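# Reorient a pinched spanner in-hand to match goal images

## Task

The spanner starts pinched between the thumb and index finger, hanging by its handle end. Using only this hand (the wrist camera, its bracket and the arm's last link also count as the hand), rotate and regrip it so that its orientation in the hand and the grip point along its handle match the two goal pictures. It fails if the spanner touches anything other than the hand or leaves the hand. To complete it, keep the spanner still in a firm grip with the palm facing straight down and no hand motor reporting "moving", then declare that you are done.

## Robot and tools

Robot: one small arm with a five-fingered right hand on its wrist. The hand has six motors, always listed in this order: little, ring, middle, index, thumb_bend, thumb_turn. A wrist camera and a bracket sit on the little-finger side of the wrist. The bracket protrudes 0.03 m past the hand point along +y and 0.11 m across the palm, so it can strike things.

Frames. Scene frame: origin on the table top under the arm's base, +z up, +y to the left when looking along +x. Result lines report the hand point's position in metres and its orientation as a wxyz quaternion in this frame. The hand point is fixed to the palm, 0.05 m in front of it, where the index pad meets the thumb tip during a pinch. Its own axes: +z runs along the straightened fingers, +y points out of the palm, and +x runs across the palm away from the thumb. Straight fingers extend 0.06 to 0.07 m beyond the point along +z. The arm has little working room. From its starting pose it can pull back along -z only slightly and can turn only a little clockwise about +y. Small turns, especially about x or y, also shift the point.

The row (14 numbers, each in [-1, 1]): dx, dy, dz, rx, ry, rz, little, ring, middle, index, thumb_bend, thumb_turn, force_limit, speed. Each row covers the single arm and hand.
- dx..rz are an offset, not a pose. They are expressed in the hand point's own axes and measured from the hand point pose in the most recent result that shows it. Before any such result exists, and for later calls within the same reply, they are measured from where the robot is when the action begins. Every row in a list uses that same reference, not the row before it. Scale: 1.0 = 0.6 m or 180 degrees. rx, ry, rz together form one rotation vector. All zeros drives the robot back to the reference pose; it is not a pause.
- The six hand numbers are absolute motor targets. +1 is open or straight. For the four fingers, -1 is curled fully into the palm. thumb_bend -1 is fully bent. thumb_turn -1 places the thumb in front of the palm, facing the fingers, and +1 places it beside the palm. A pinch is roughly index -0.22, thumb_bend -0.75, thumb_turn -0.57.
- force_limit maps linearly from about 0 N at -1 to 10 N at +1 of fingertip force. The two thumb motors reach 15 N at +1. A closing motor stops when its load reaches this value. speed maps from near zero at -1 to full at +1, where full travel takes 0.6 s. For a gentle grip close at speed -0.9 or lower, because fast fingers overshoot the limit.

Each step the commanded pose is clipped to within 100 mm and 16 degrees of the measured pose. Arm motion trails commands by about 0.17 s. When position and orientation cannot both be met, position wins.

Tools:
- execute_actions {"actions": [...], "pictures": bool}. An empty list only returns the state, with pictures. One action {"rows": [[14 numbers]...], "steps": n} takes 1 to 15 rows and 6 to 15 steps of 1/30 s; the last row repeats if there are fewer rows than steps. A wait {"steps": n} of up to 300 sends nothing and counts from the last result. The last 6 steps of an action run after its result is returned. A refused call sends nothing.
- move {"target": [14 numbers], "speed": m/s 0.002 to 0.5 (default 0.25; turning up to twice that in rad/s), "stop_force": N 5 to 24, optional}. It drives the hand point along a straight path toward one offset target, taken from the same reference as above. The path lasts 0.5 to 10 s and does not avoid obstacles. The hand numbers are sent at the start. With stop_force, the path halts when the push against the motion along the path line exceeds that amount. stop_force is unreliable when the move rotates the hand, and should be left out when moving away from a contact. The "move:" line reports the ending: done, contact, held, off_target, moving or fault. It also reports the limits applied (paced = the pose was clipped; held = a clearance check blocked some steps) and the distance remaining to the target.
- wait {"seconds": 0 to 10}: lets the scene run with nothing new sent.
- zoom_image {"camera": cam_head_left | cam_head_right | cam_wrist, "region": [x0, y0, x1, y1]}: enlarges a region of up to 504x504 px. Images are 896x504 for the head cameras and 616x616 for cam_wrist.
- show_instructions: shows the reference (goal) pictures again.
- finished_scene {"scene": n}: ends the current scene and grades it. This cannot be undone.

Result lines: the pose and velocities; Joint positions and joint torques, which are noisy and nonzero even in free air; Wrist force and Wrist torque in the hand point's axes, which saturate near 30 N, carry an offset of a few N, and may show "no reading". hand_measured gives each motor's position on the target scale. hand_stopped_by gives one word per motor: moving, target, force, stalled or fault. hand_load_n is fingertip load, positive when something pushes a finger open; loads falling to about 0 signal a lost grip. Other lines: hand_force_limit, hand_speed, "Hand target", "pose unreachable", HELD (the row was not fully sent), MOTOR HOT.

Hand behaviour: a motor moves only when its target changes by at least 0.01. It then locks at the target or at the force limit and holds at least 15 N. Resending the same numbers keeps the grip. To squeeze harder, raise force_limit and send a target more closed than hand_measured. To loosen, send a target more open than hand_measured. The simulation keeps running between calls.

Avoid: dropping the spanner or letting it touch the table or arm; fast or deep contacts, since the stiff arm faults (a 10 s stop) at joint load limits or at 150 N of outside force; knocking objects off the table; long heavy holds that overheat motors. Before finishing, check that the palm faces down, no motor reads moving, and hand_load_n shows a firm grip.

Each tool is called in YAML: its name, and indented under it one key for each argument.

Reference images:

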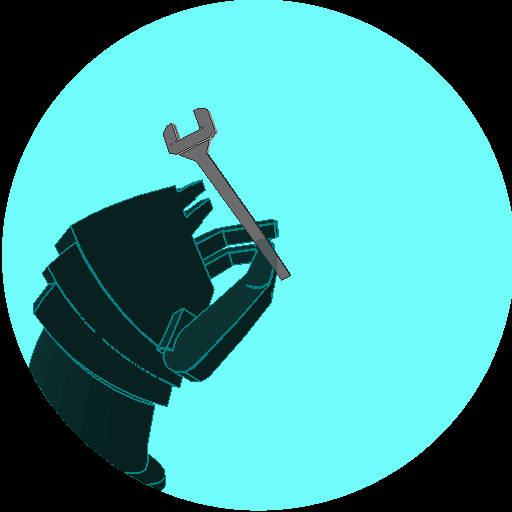

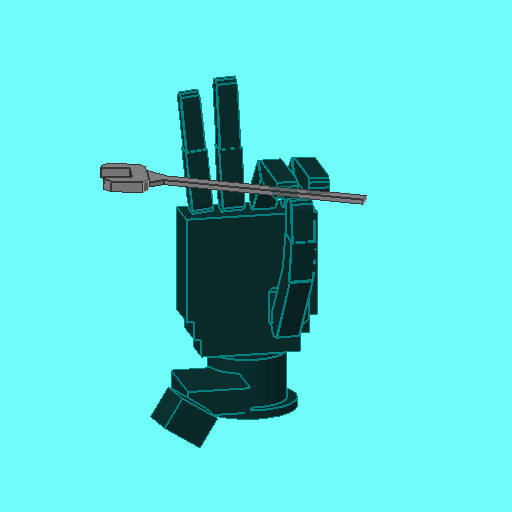

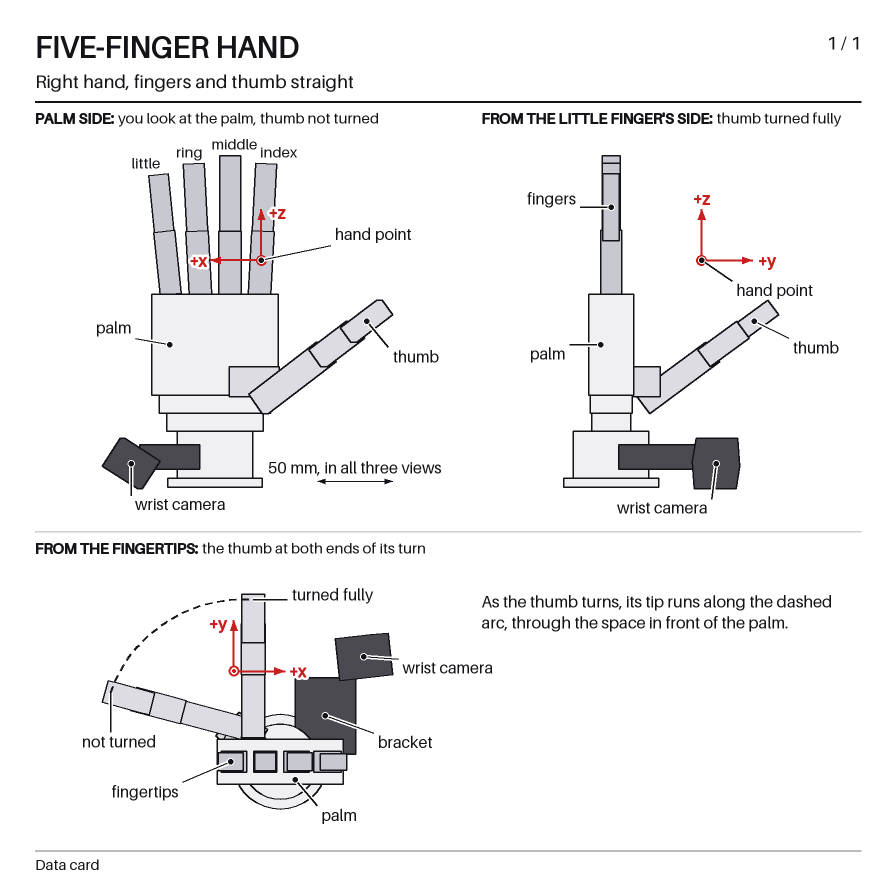

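## Session

execute_actions:
  actions: []

Scene clock: 0.00 s of 6000.00 s.
end_effector_position=(+0.4626, +0.0192, +0.3340) hand_measured=(+1.000, +1.000, +1.000, -0.182, -0.750, -0.570) hand_load_n=(+0.0, +0.0, +0.0, +8.0, +1.0, -0.5) hand_stopped_by=(target, target, target, target, target, target) hand_force_limit=0.00 hand_speed=-0.80 end_effector_quat_wxyz=(+0.448, -0.445, +0.547, -0.550) end_effector_velocity=(-0.000, -0.000, +0.000) end_effector_angular_velocity=(-0.000, -0.001, -0.000)
Joint positions: [-0.501 -1.436  2.25  -3.963 -1.32  -0.   ]
Joint velocities: [-0. -0. -0. -0. -0.  0.]
Joint torques (N m, as the arm reports them, + toward a larger angle): no reading
Wrist force (N, on the end effector, along its own x y z axes, offset not removed): no reading
Wrist torque (N m, same axes, about the end effector's origin, offset not removed): no reading
Hand target: +0.463, +0.019, +0.334; +0.448, -0.445, +0.547, -0.550

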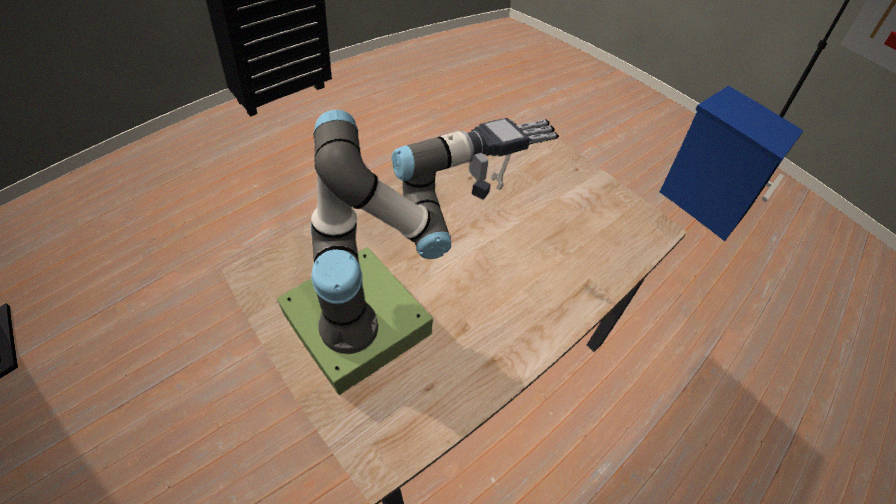

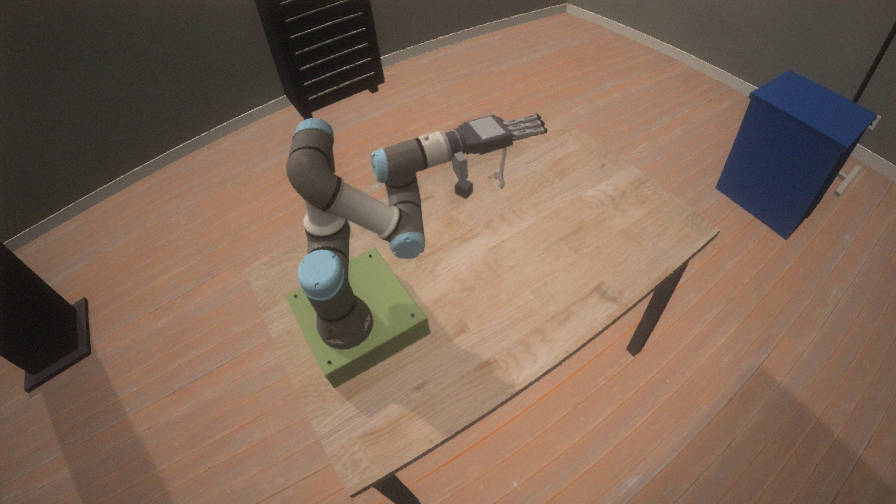

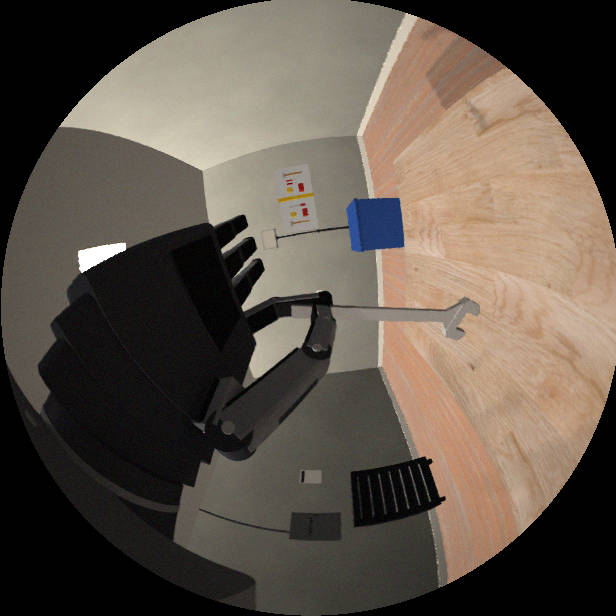

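move:
  target: [-0.068,-0.097,0,0,0,0.333,1,1,1,-0.182,-0.75,-0.57,0,-0.8]

Scene clock: 2.87 s of 6000.00 s.
end_effector_position=(+0.4705, +0.0592, +0.3921) hand_measured=(+1.000, +1.000, +1.000, -0.180, -0.748, -0.570) hand_load_n=(+0.0, +0.0, +0.0, +7.0, +1.5, -1.0) hand_stopped_by=(target, target, target, force, target, target) hand_force_limit=0.00 hand_speed=-0.80 end_effector_quat_wxyz=(+0.662, -0.112, +0.696, -0.253) end_effector_velocity=(+0.000, +0.001, +0.000) end_effector_angular_velocity=(+0.008, -0.002, -0.000)
Joint positions: [-0.479 -1.435  2.238 -3.952 -1.342  1.045]
Joint velocities: [ 0.003  0.002 -0.001 -0.002 -0.003  0.008]
Joint torques (N m, as the arm reports them, + toward a larger angle): [ 3.74 -6.01 -8.39 -2.27 -0.73  0.82]
Wrist force (N, on the end effector, along its own x y z axes, offset not removed): [0.6 1.7 -0.9]
Wrist torque (N m, same axes, about the end effector's origin, offset not removed): [0.26 0.00 -0.01]
Hand target: +0.471, +0.059, +0.392; +0.663, -0.112, +0.696, -0.253
Off the commanded pose: 0.000 m, 0 deg.
Kept back: nothing.
move: done
camera_calibration (this result's frames):
cam_wrist: T_world_to_cam=[[0.175306, 0.91566, -0.36171, 0.0129501], [-0.448016, 0.40135, 0.798874, -0.124701], [0.87667, 0.0220049, 0.480589, -0.477376], [0, 0, 0, 1]] pos_world=[0.360363, 0.0486954, 0.333726]

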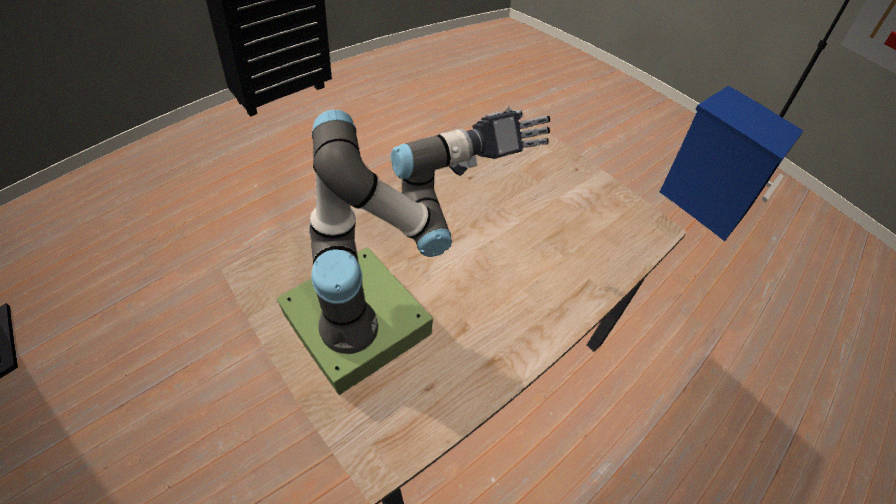

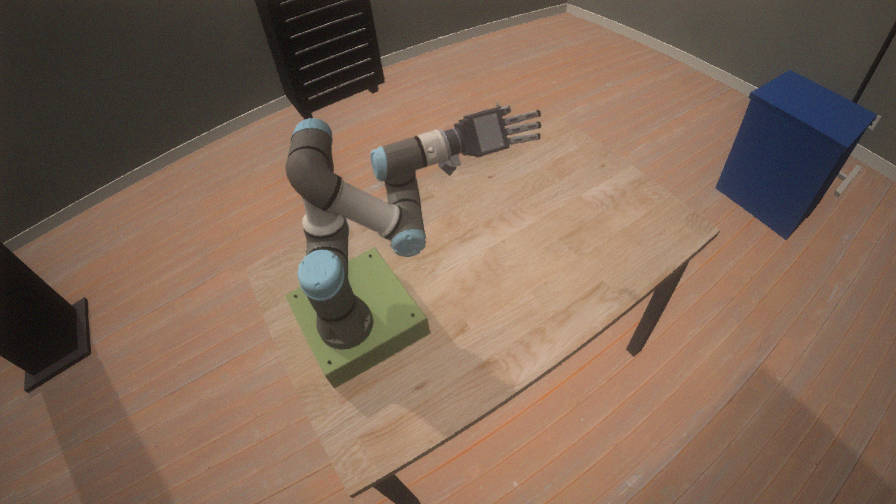

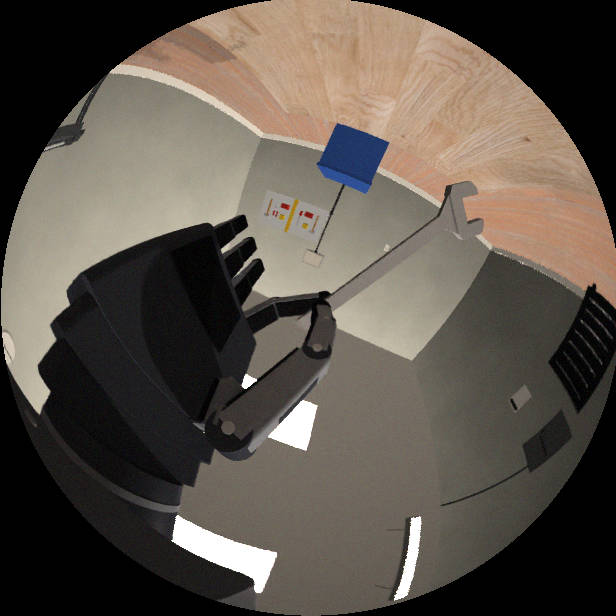

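move:
  target: [-0.065,-0.115,0,0,0,0.39,1,1,1,-0.182,-0.75,-0.57,0,-0.8]

zoom_image:
  camera: "cam_wrist"
  region: [150,100,450,400]

zoom_image:
  camera: "cam_head_left"
  region: [420,50,620,200]

Scene clock: 5.97 s of 6000.00 s.
end_effector_position=(+0.4620, +0.0199, +0.4604) hand_measured=(+1.000, +1.000, +1.000, -0.180, -0.748, -0.570) hand_load_n=(+0.0, +0.0, +0.0, +7.5, +1.0, -0.5) hand_stopped_by=(target, target, target, force, target, target) hand_force_limit=0.00 hand_speed=-0.80 end_effector_quat_wxyz=(+0.687, +0.308, +0.634, +0.174) end_effector_velocity=(+0.000, -0.001, -0.000) end_effector_angular_velocity=(+0.008, -0.001, -0.001)
Joint positions: [-0.473 -1.442  2.23  -3.937 -1.348  2.27 ]
Joint velocities: [ 0.002  0.001 -0.002  0.001 -0.004  0.008]
Joint torques (N m, as the arm reports them, + toward a larger angle): [  3.9  -12.71  -8.61  -0.59  -0.75   0.83]
Wrist force (N, on the end effector, along its own x y z axes, offset not removed): [-0.6 -0.2 -1.2]
Wrist torque (N m, same axes, about the end effector's origin, offset not removed): [0.19 0.22 -0.11]
Hand target: +0.462, +0.020, +0.460; +0.687, +0.308, +0.634, +0.174
Off the commanded pose: 0.000 m, 0 deg.
Kept back: nothing.
move: done
camera_calibration (this result's frames):
cam_wrist: T_world_to_cam=[[0.113183, 0.646951, 0.754085, -0.404629], [-0.640339, -0.532821, 0.553234, 0.0532278], [0.759708, -0.545487, 0.353961, -0.378216], [0, 0, 0, 1]] pos_world=[0.367215, 0.0838241, 0.409551]

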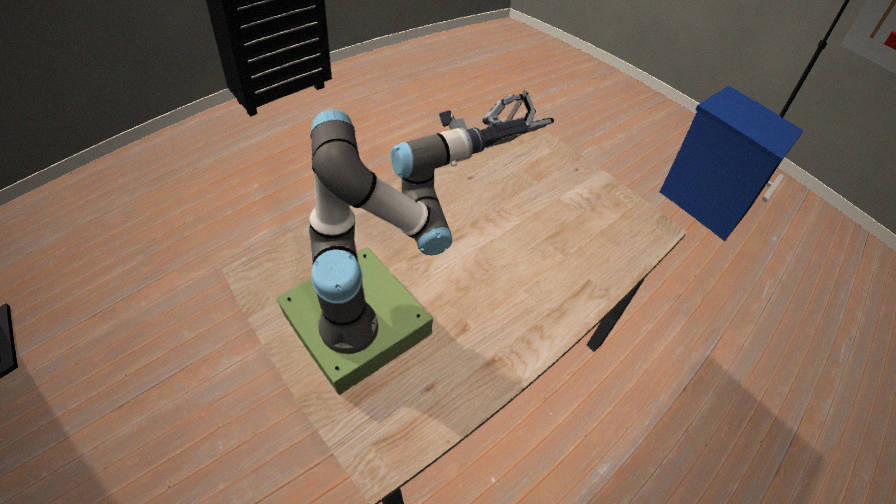

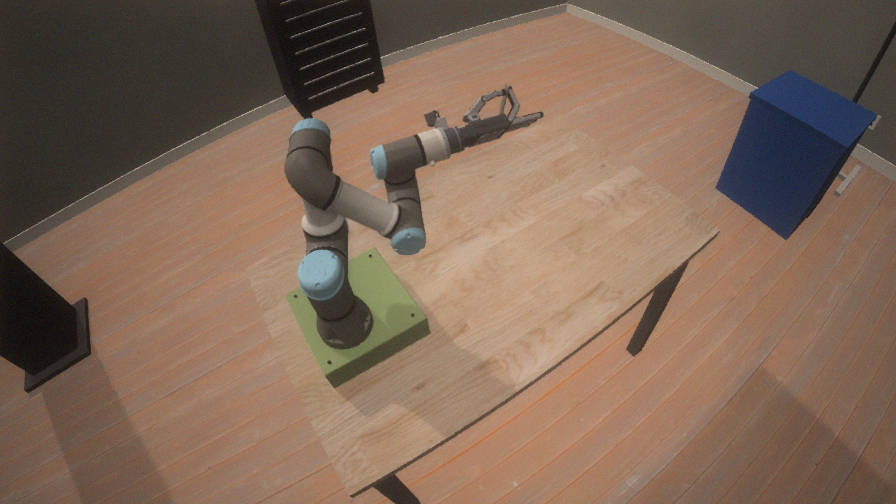

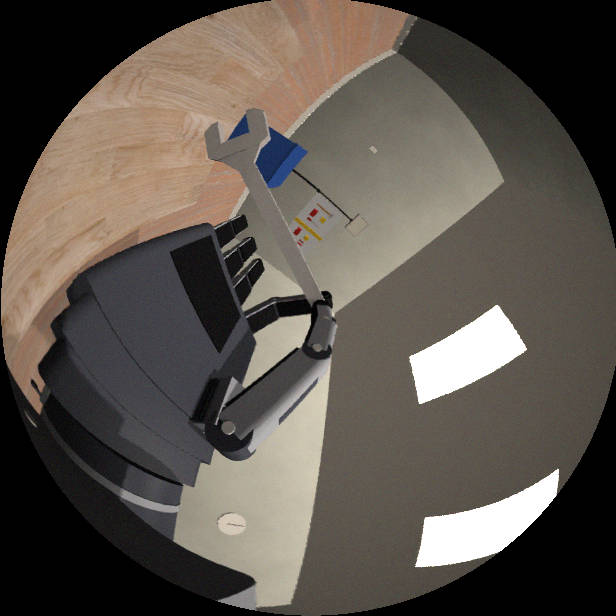

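Region (150, 100, 450, 400) of cam_wrist's 616x616 image, scaled by 1.680, with more detail than that image has.

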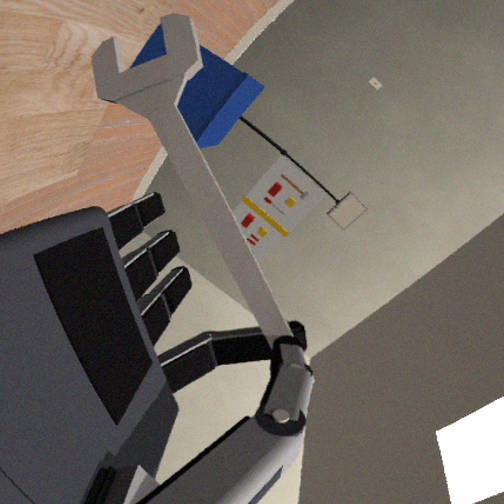

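Region (420, 50, 620, 200) of cam_head_left's 896x504 image, scaled by 2.520, with more detail than that image has; it fills the top 378 rows of this view, and the rest is white.

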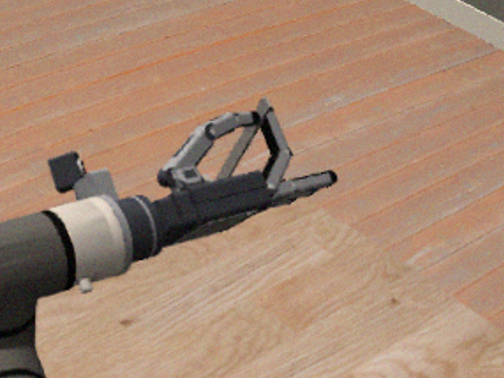

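move:
  target: [-0.043,-0.163,0,0,0,0.555,1,1,1,-0.182,-0.75,-0.57,0,-0.8]

zoom_image:
  camera: "cam_head_left"
  region: [420,30,620,200]

Scene clock: 10.13 s of 6000.00 s.
end_effector_position=(+0.4437, -0.0696, +0.4173) hand_measured=(+1.000, +1.000, +1.000, -0.180, -0.748, -0.570) hand_load_n=(+0.0, +0.0, +0.0, +7.5, +1.0, -0.5) hand_stopped_by=(target, target, target, force, target, target) hand_force_limit=0.00 hand_speed=-0.80 end_effector_quat_wxyz=(+0.310, +0.684, +0.173, +0.638) end_effector_velocity=(-0.000, -0.001, -0.001) end_effector_angular_velocity=(+0.009, +0.000, +0.001)
Joint positions: [-0.469 -1.455  2.22  -3.914 -1.352  4.013]
Joint velocities: [-0.004 -0.003  0.002  0.003  0.005  0.008]
Joint torques (N m, as the arm reports them, + toward a larger angle): [ -3.93 -12.68  -5.77  -0.52   0.8    0.64]
Wrist force (N, on the end effector, along its own x y z axes, offset not removed): [-0.2 0.4 -0.5]
Wrist torque (N m, same axes, about the end effector's origin, offset not removed): [0.21 -0.01 0.02]
Hand target: +0.444, -0.070, +0.417; +0.309, +0.684, +0.172, +0.638
Off the commanded pose: 0.000 m, 0 deg.
Kept back: nothing.
move: done
camera_calibration (this result's frames):
cam_wrist: T_world_to_cam=[[-0.192664, -0.833745, 0.517446, -0.180734], [-0.589406, -0.323271, -0.740335, 0.549425], [0.784526, -0.447621, -0.429132, -0.0753104], [0, 0, 0, 1]] pos_world=[0.348097, -0.0067833, 0.46796]

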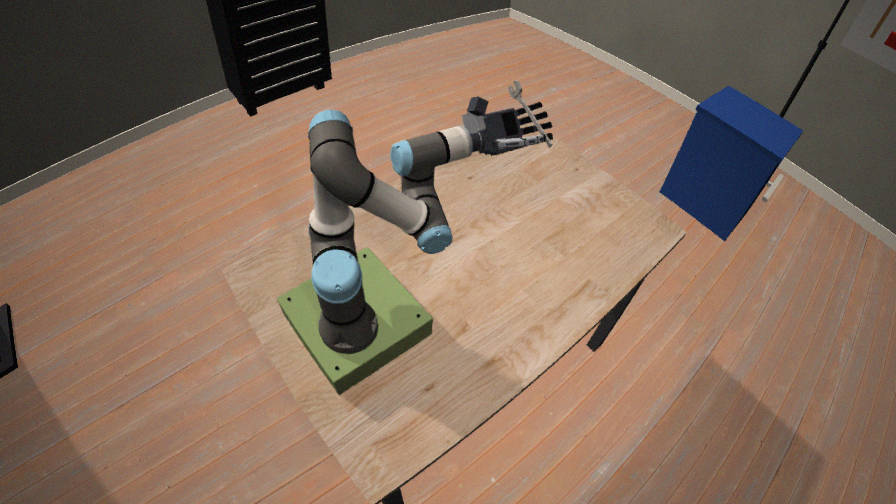

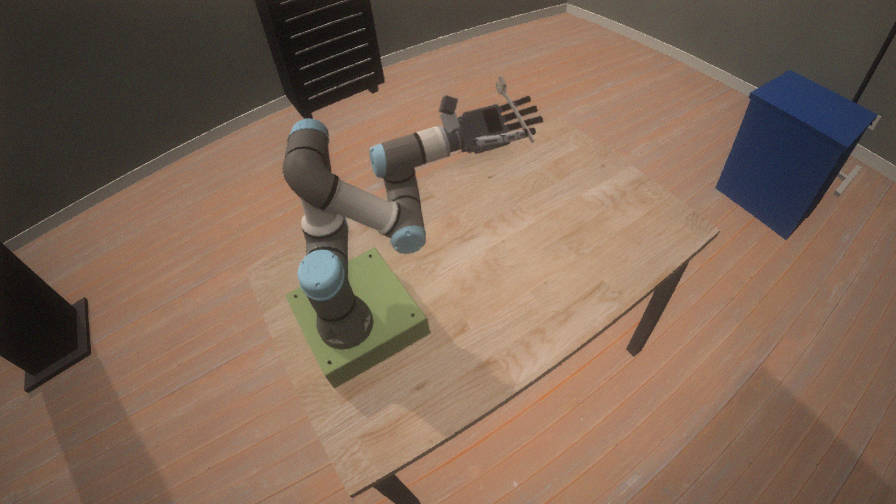

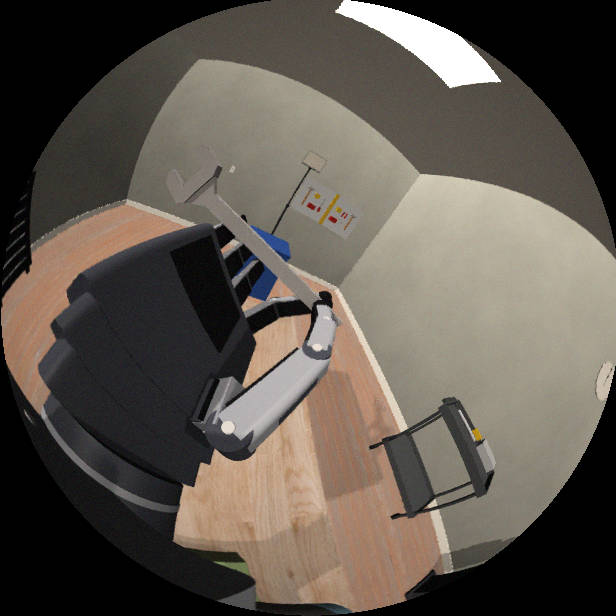

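Region (420, 30, 620, 200) of cam_head_left's 896x504 image, scaled by 2.520, with more detail than that image has; it fills the top 428 rows of this view, and the rest is white.

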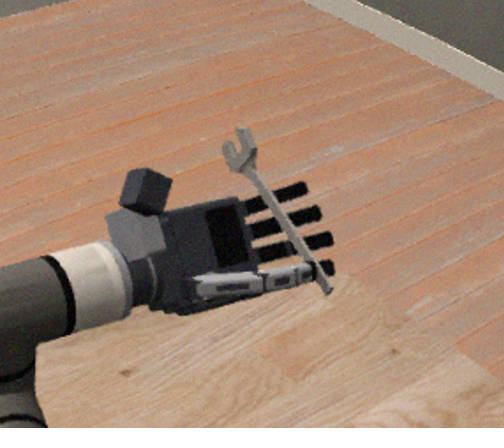

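move:
  target: [-0.062,-0.082,0,0,0,0.3,1,1,1,-0.165,-0.75,-0.57,0,-0.9]

Scene clock: 13.00 s of 6000.00 s.
end_effector_position=(+0.4468, -0.0563, +0.3572) hand_measured=(+1.000, +1.000, +1.000, -0.164, -0.750, -0.570) hand_load_n=(+0.0, +0.0, +0.0, +1.0, +0.5, +0.0) hand_stopped_by=(target, target, target, target, target, target) hand_force_limit=0.00 hand_speed=-0.90 end_effector_quat_wxyz=(-0.014, +0.687, -0.156, +0.709) end_effector_velocity=(-0.000, -0.000, -0.000) end_effector_angular_velocity=(+0.008, -0.002, +0.001)
Joint positions: [-0.475 -1.455  2.224 -3.918 -1.346  4.955]
Joint velocities: [-0.003 -0.     0.002 -0.002  0.004  0.008]
Joint torques (N m, as the arm reports them, + toward a larger angle): [ -3.53 -12.74  -5.68  -2.22   0.75   0.59]
Wrist force (N, on the end effector, along its own x y z axes, offset not removed): [0.1 1.1 -0.4]
Wrist torque (N m, same axes, about the end effector's origin, offset not removed): [0.15 -0.13 0.09]
Hand target: +0.447, -0.056, +0.357; -0.014, +0.687, -0.157, +0.709
Off the commanded pose: 0.000 m, 0 deg.
Kept back: nothing.
move: done
camera_calibration (this result's frames):
cam_wrist: T_world_to_cam=[[-0.201076, -0.899694, -0.387451, 0.18536], [-0.431537, 0.436438, -0.789492, 0.500866], [0.8794, 0.00845114, -0.476009, -0.0975565], [0, 0, 0, 1]] pos_world=[0.339205, -0.0510057, 0.42081]

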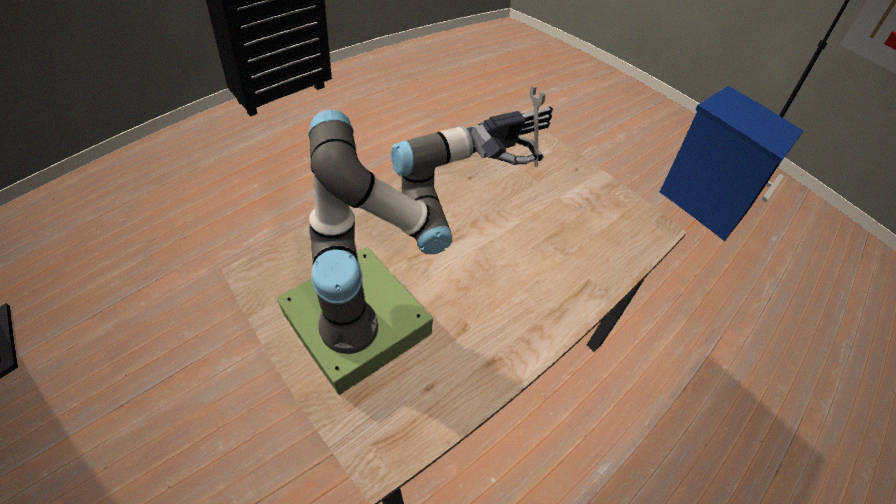

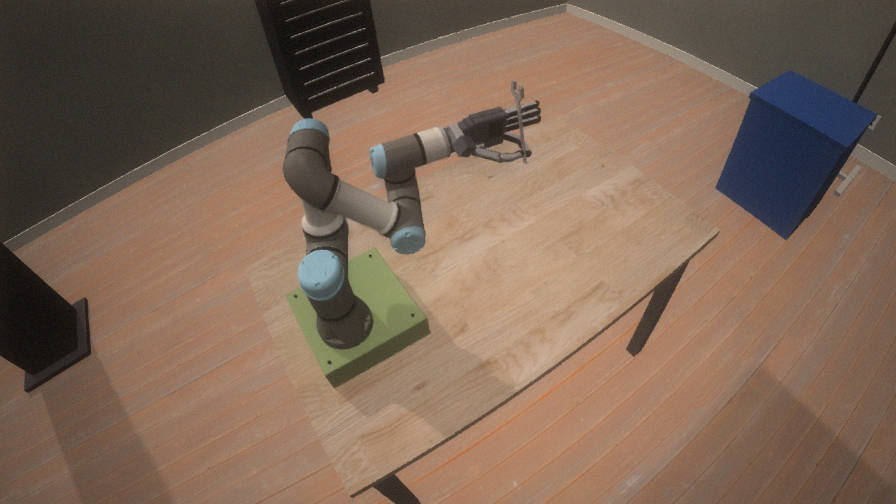

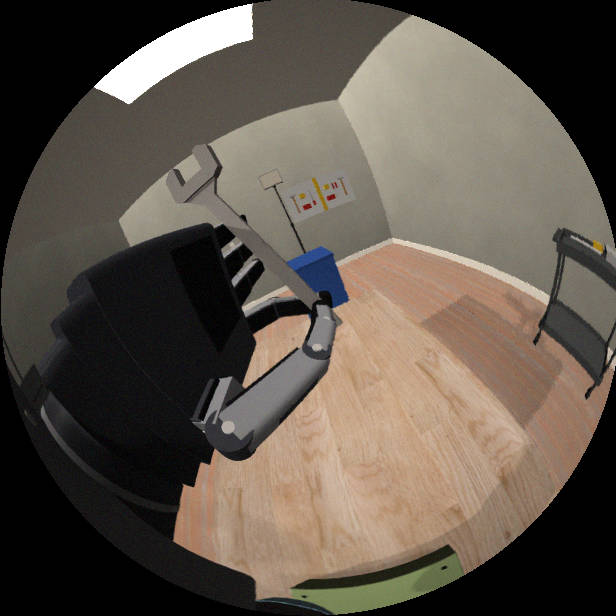

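execute_actions:
  actions:
    - {"rows":[[0,0,0,0,0,0,1,1,1,-0.154,-0.75,-0.57,0,-0.9],[0,0,0,0,0,0,1,1,1,-0.166,-0.75,-0.57,0,-0.9]]}
  pictures: true

Scene clock: 13.43 s of 6000.00 s.
end_effector_position=(+0.4468, -0.0563, +0.3572) hand_measured=(+1.000, +1.000, +1.000, -0.166, -0.750, -0.570) hand_load_n=(+0.0, +0.0, +0.0, +1.5, +1.0, +0.0) hand_stopped_by=(target, target, target, target, target, target) hand_force_limit=0.00 hand_speed=-0.90 end_effector_quat_wxyz=(-0.014, +0.687, -0.157, +0.709) end_effector_velocity=(+0.000, +0.000, -0.000) end_effector_angular_velocity=(-0.000, +0.001, +0.000)
Joint positions: [-0.475 -1.455  2.224 -3.918 -1.346  4.955]
Joint velocities: [ 0.001  0.001 -0.    -0.    -0.    -0.   ]
Joint torques (N m, as the arm reports them, + toward a larger angle): [  1.62 -12.28  -7.37  -0.95  -0.78  -0.83]
Wrist force (N, on the end effector, along its own x y z axes, offset not removed): [-2.0 0.5 -1.5]
Wrist torque (N m, same axes, about the end effector's origin, offset not removed): [0.19 0.23 -0.01]
Steps of this call (steps 1 to 4: nothing new was sent; steps 5 to 13: the first 9 steps of this action). Readings (end_effector_position | what the end effector reports):
5: (+0.4468, -0.0563, +0.3571) | hand_measured=(+1.000, +1.000, +1.000, -0.164, -0.750, -0.570) hand_load_n=(+0.0, +0.0, +0.0, +1.0, +0.5, +0.0) hand_stopped_by=(target, target, target, moving, target, target) hand_force_limit=0.00 hand_speed=-0.90
6: (+0.4468, -0.0563, +0.3571) | hand_measured=(+1.000, +1.000, +1.000, -0.164, -0.750, -0.570) hand_load_n=(+0.0, +0.0, +0.0, +1.0, +0.5, +0.0) hand_stopped_by=(target, target, target, moving, target, target) hand_force_limit=0.00 hand_speed=-0.90
8: (+0.4468, -0.0563, +0.3571) | hand_measured=(+1.000, +1.000, +1.000, -0.166, -0.750, -0.570) hand_load_n=(+0.0, +0.0, +0.0, +1.5, +1.0, +0.0) hand_stopped_by=(target, target, target, moving, target, target) hand_force_limit=0.00 hand_speed=-0.90
12: (+0.4468, -0.0563, +0.3572) | hand_measured=(+1.000, +1.000, +1.000, -0.166, -0.750, -0.570) hand_load_n=(+0.0, +0.0, +0.0, +1.5, +1.0, +0.0) hand_stopped_by=(target, target, target, target, target, target) hand_force_limit=0.00 hand_speed=-0.90
13: the state above
camera_calibration (this result's frames):
cam_wrist: T_world_to_cam=[[-0.201194, -0.899662, -0.387466, 0.185354], [-0.431444, 0.436509, -0.789504, 0.500846], [0.879418, 0.00832654, -0.475977, -0.0975644], [0, 0, 0, 1]] pos_world=[0.339179, -0.0510553, 0.420799]

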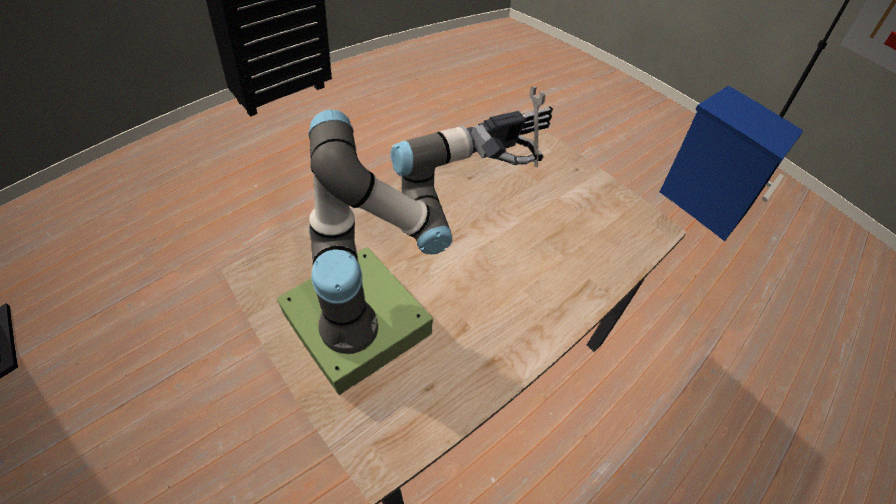

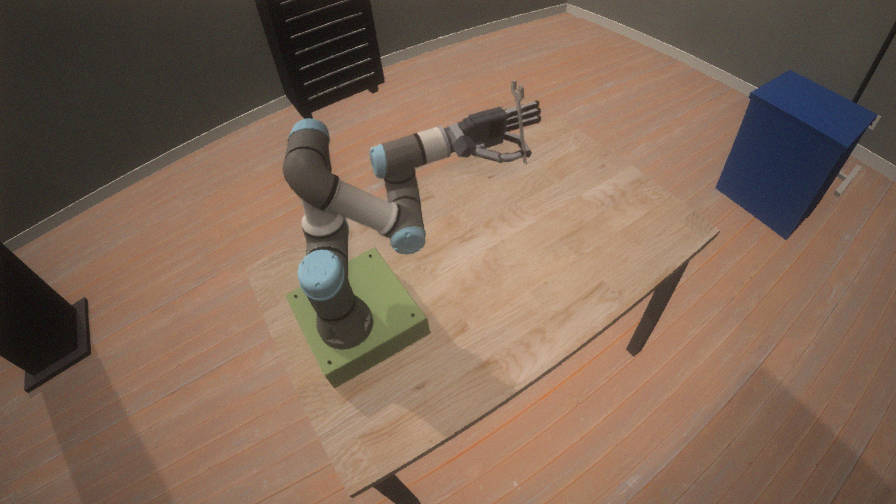

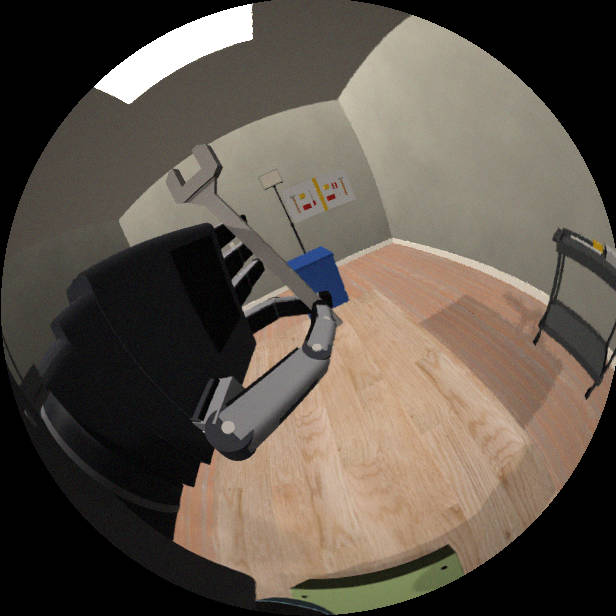

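execute_actions:
  actions:
    - {"rows":[[0,0,0,0,0,0,1,1,1,-0.154,-0.75,-0.57,0,-0.9],[0,0,0,0,0,0,1,1,1,-0.154,-0.75,-0.57,0,-0.9],[0,0,0,0,0,0,1,1,1,-0.154,-0.75,-0.57,0,-0.9],[0,0,0,0,0,0,1,1,1,-0.166,-0.75,-0.57,0,-0.8]]}
  pictures: true

Scene clock: 14.53 s of 6000.00 s.
end_effector_position=(+0.4468, -0.0563, +0.3572) hand_measured=(+1.000, +1.000, +1.000, -0.166, -0.750, -0.570) hand_load_n=(+0.0, +0.0, +0.0, +1.5, +0.5, +0.5) hand_stopped_by=(target, target, target, target, target, target) hand_force_limit=0.00 hand_speed=-0.80 end_effector_quat_wxyz=(-0.014, +0.687, -0.156, +0.709) end_effector_velocity=(-0.000, -0.000, +0.000) end_effector_angular_velocity=(-0.000, -0.000, -0.000)
Joint positions: [-0.475 -1.455  2.224 -3.918 -1.346  4.955]
Joint velocities: [-0. -0.  0. -0. -0. -0.]
Joint torques (N m, as the arm reports them, + toward a larger angle): [ -1.75 -11.32  -6.97  -1.98  -0.3   -0.49]
Wrist force (N, on the end effector, along its own x y z axes, offset not removed): [-0.3 0.3 -1.1]
Wrist torque (N m, same axes, about the end effector's origin, offset not removed): [0.11 -0.09 0.02]
Off your previous action's commanded pose: 0.000 m, 0 deg at its last step (step 6 of this call).
Steps of this call (steps 1 to 6: the last 6 steps of your previous action; steps 7 to 24: nothing new was sent; steps 25 to 33: the first 9 steps of this action). Readings (end_effector_position | what the end effector reports):
25: (+0.4468, -0.0563, +0.3572) | hand_measured=(+1.000, +1.000, +1.000, -0.166, -0.750, -0.570) hand_load_n=(+0.0, +0.0, +0.0, +1.5, +1.0, +0.0) hand_stopped_by=(target, target, target, moving, target, target) hand_force_limit=0.00 hand_speed=-0.90
26: (+0.4468, -0.0563, +0.3572) | hand_measured=(+1.000, +1.000, +1.000, -0.166, -0.750, -0.570) hand_load_n=(+0.0, +0.0, +0.0, +1.5, +1.0, +0.0) hand_stopped_by=(target, target, target, moving, target, target) hand_force_limit=0.00 hand_speed=-0.90
28: (+0.4468, -0.0563, +0.3572) | hand_measured=(+1.000, +1.000, +1.000, -0.160, -0.750, -0.570) hand_load_n=(+0.0, +0.0, +0.0, +0.0, +0.0, +0.0) hand_stopped_by=(target, target, target, moving, target, target) hand_force_limit=0.00 hand_speed=-0.80
32: (+0.4468, -0.0563, +0.3572) | hand_measured=(+1.000, +1.000, +1.000, -0.166, -0.750, -0.570) hand_load_n=(+0.0, +0.0, +0.0, +1.5, +0.5, +0.5) hand_stopped_by=(target, target, target, moving, target, target) hand_force_limit=0.00 hand_speed=-0.80
33: the state above
camera_calibration (this result's frames):
cam_wrist: T_world_to_cam=[[-0.201071, -0.899697, -0.387447, 0.185358], [-0.431525, 0.436433, -0.789502, 0.500868], [0.879407, 0.00844751, -0.475995, -0.0975593], [0, 0, 0, 1]] pos_world=[0.339201, -0.0510048, 0.420815]

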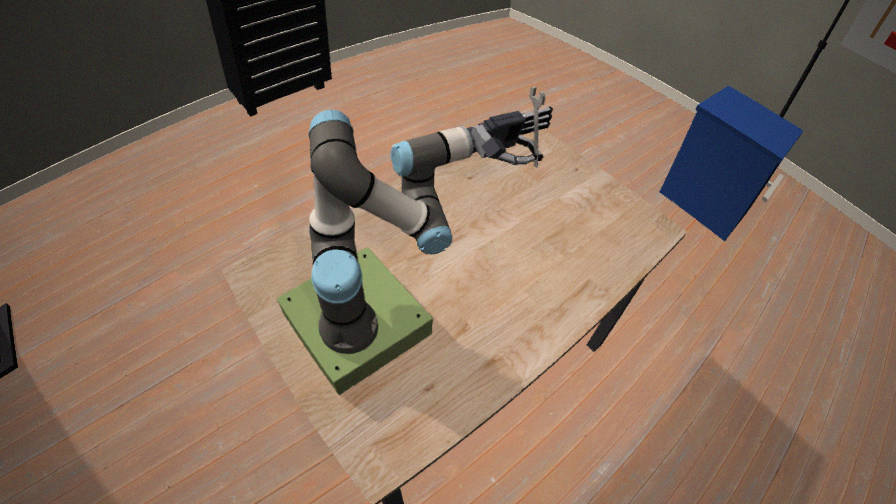

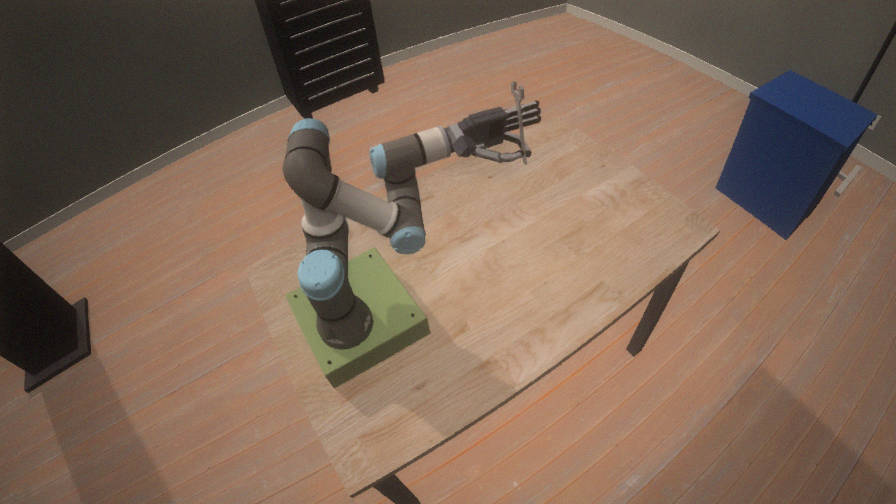

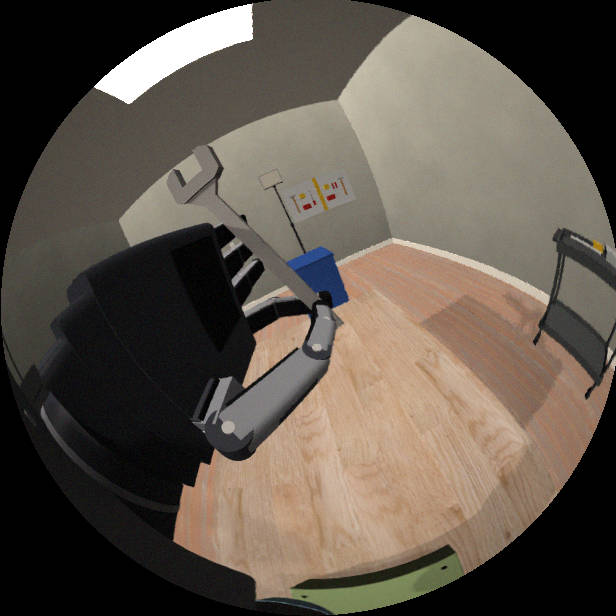

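About 1 mm (picture may lag). Repeat, slightly stronger.

execute_actions:
  actions:
    - {"rows":[[0,0,0,0,0,0,1,1,1,-0.154,-0.75,-0.57,0,-0.88],[0,0,0,0,0,0,1,1,1,-0.154,-0.75,-0.57,0,-0.88],[0,0,0,0,0,0,1,1,1,-0.154,-0.75,-0.57,0,-0.88],[0,0,0,0,0,0,1,1,1,-0.166,-0.75,-0.57,0,-0.8]]}
  pictures: true

Scene clock: 15.03 s of 6000.00 s.
end_effector_position=(+0.4468, -0.0563, +0.3572) hand_measured=(+1.000, +1.000, +1.000, -0.166, -0.750, -0.570) hand_load_n=(+0.0, +0.0, +0.0, +1.5, +1.0, +0.5) hand_stopped_by=(target, target, target, target, target, target) hand_force_limit=0.00 hand_speed=-0.80 end_effector_quat_wxyz=(-0.014, +0.687, -0.156, +0.709) end_effector_velocity=(+0.000, +0.000, -0.000) end_effector_angular_velocity=(+0.000, +0.000, +0.000)
Joint positions: [-0.475 -1.455  2.224 -3.918 -1.346  4.955]
Joint velocities: [ 0.  0.  0.  0. -0.  0.]
Joint torques (N m, as the arm reports them, + toward a larger angle): [ -1.94 -11.32  -6.43  -1.1    0.19  -0.12]
Wrist force (N, on the end effector, along its own x y z axes, offset not removed): [-1.6 -0.3 -1.7]
Wrist torque (N m, same axes, about the end effector's origin, offset not removed): [0.06 0.16 -0.06]
Off your previous action's commanded pose: 0.000 m, 0 deg at its last step (step 6 of this call).
Steps of this call (steps 1 to 6: the last 6 steps of your previous action; steps 7 to 15: the first 9 steps of this action). Readings (end_effector_position | what the end effector reports):
7: (+0.4468, -0.0563, +0.3572) | hand_measured=(+1.000, +1.000, +1.000, -0.166, -0.750, -0.570) hand_load_n=(+0.0, +0.0, +0.0, +1.5, +0.5, +0.5) hand_stopped_by=(target, target, target, moving, target, target) hand_force_limit=0.00 hand_speed=-0.88
8: (+0.4468, -0.0563, +0.3572) | hand_measured=(+1.000, +1.000, +1.000, -0.166, -0.750, -0.570) hand_load_n=(+0.0, +0.0, +0.0, +1.5, +0.5, +0.5) hand_stopped_by=(target, target, target, moving, target, target) hand_force_limit=0.00 hand_speed=-0.88
10: (+0.4468, -0.0563, +0.3572) | hand_measured=(+1.000, +1.000, +1.000, -0.160, -0.750, -0.570) hand_load_n=(+0.0, +0.0, +0.0, +0.0, +0.0, +0.0) hand_stopped_by=(target, target, target, moving, target, target) hand_force_limit=0.00 hand_speed=-0.80
14: (+0.4468, -0.0563, +0.3572) | hand_measured=(+1.000, +1.000, +1.000, -0.166, -0.750, -0.570) hand_load_n=(+0.0, +0.0, +0.0, +1.5, +1.0, +0.5) hand_stopped_by=(target, target, target, moving, target, target) hand_force_limit=0.00 hand_speed=-0.80
15: the state above
camera_calibration (this result's frames):
cam_wrist: T_world_to_cam=[[-0.201078, -0.899704, -0.387427, 0.185344], [-0.431428, 0.436419, -0.789562, 0.500869], [0.879453, 0.00838402, -0.475912, -0.097594], [0, 0, 0, 1]] pos_world=[0.339187, -0.0510158, 0.420829]

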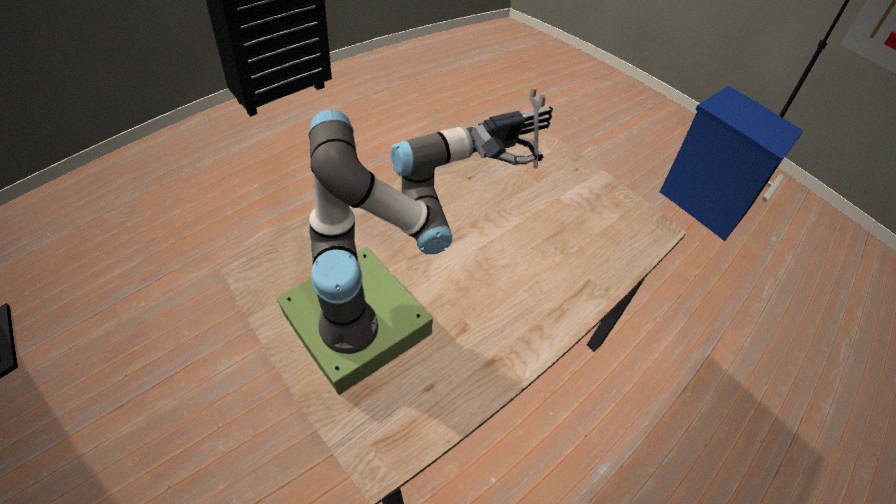

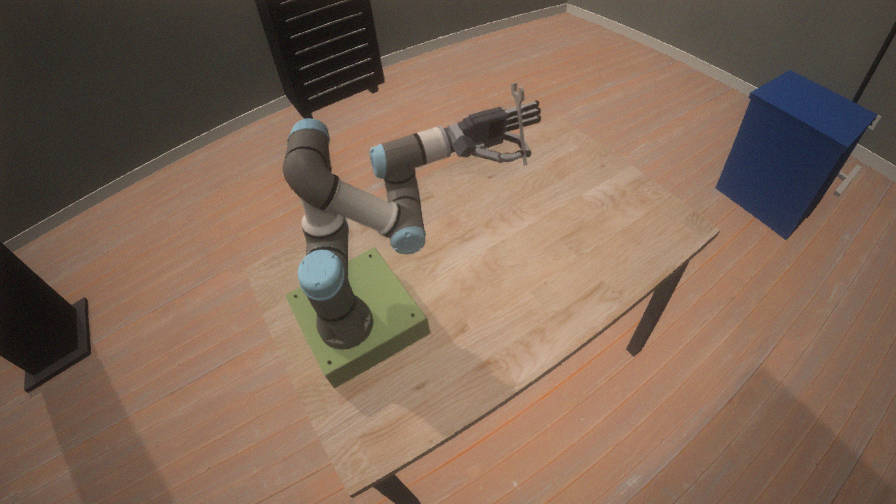

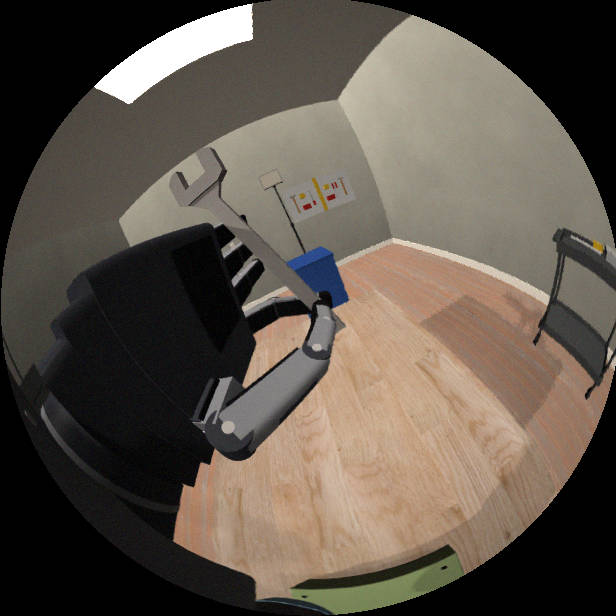

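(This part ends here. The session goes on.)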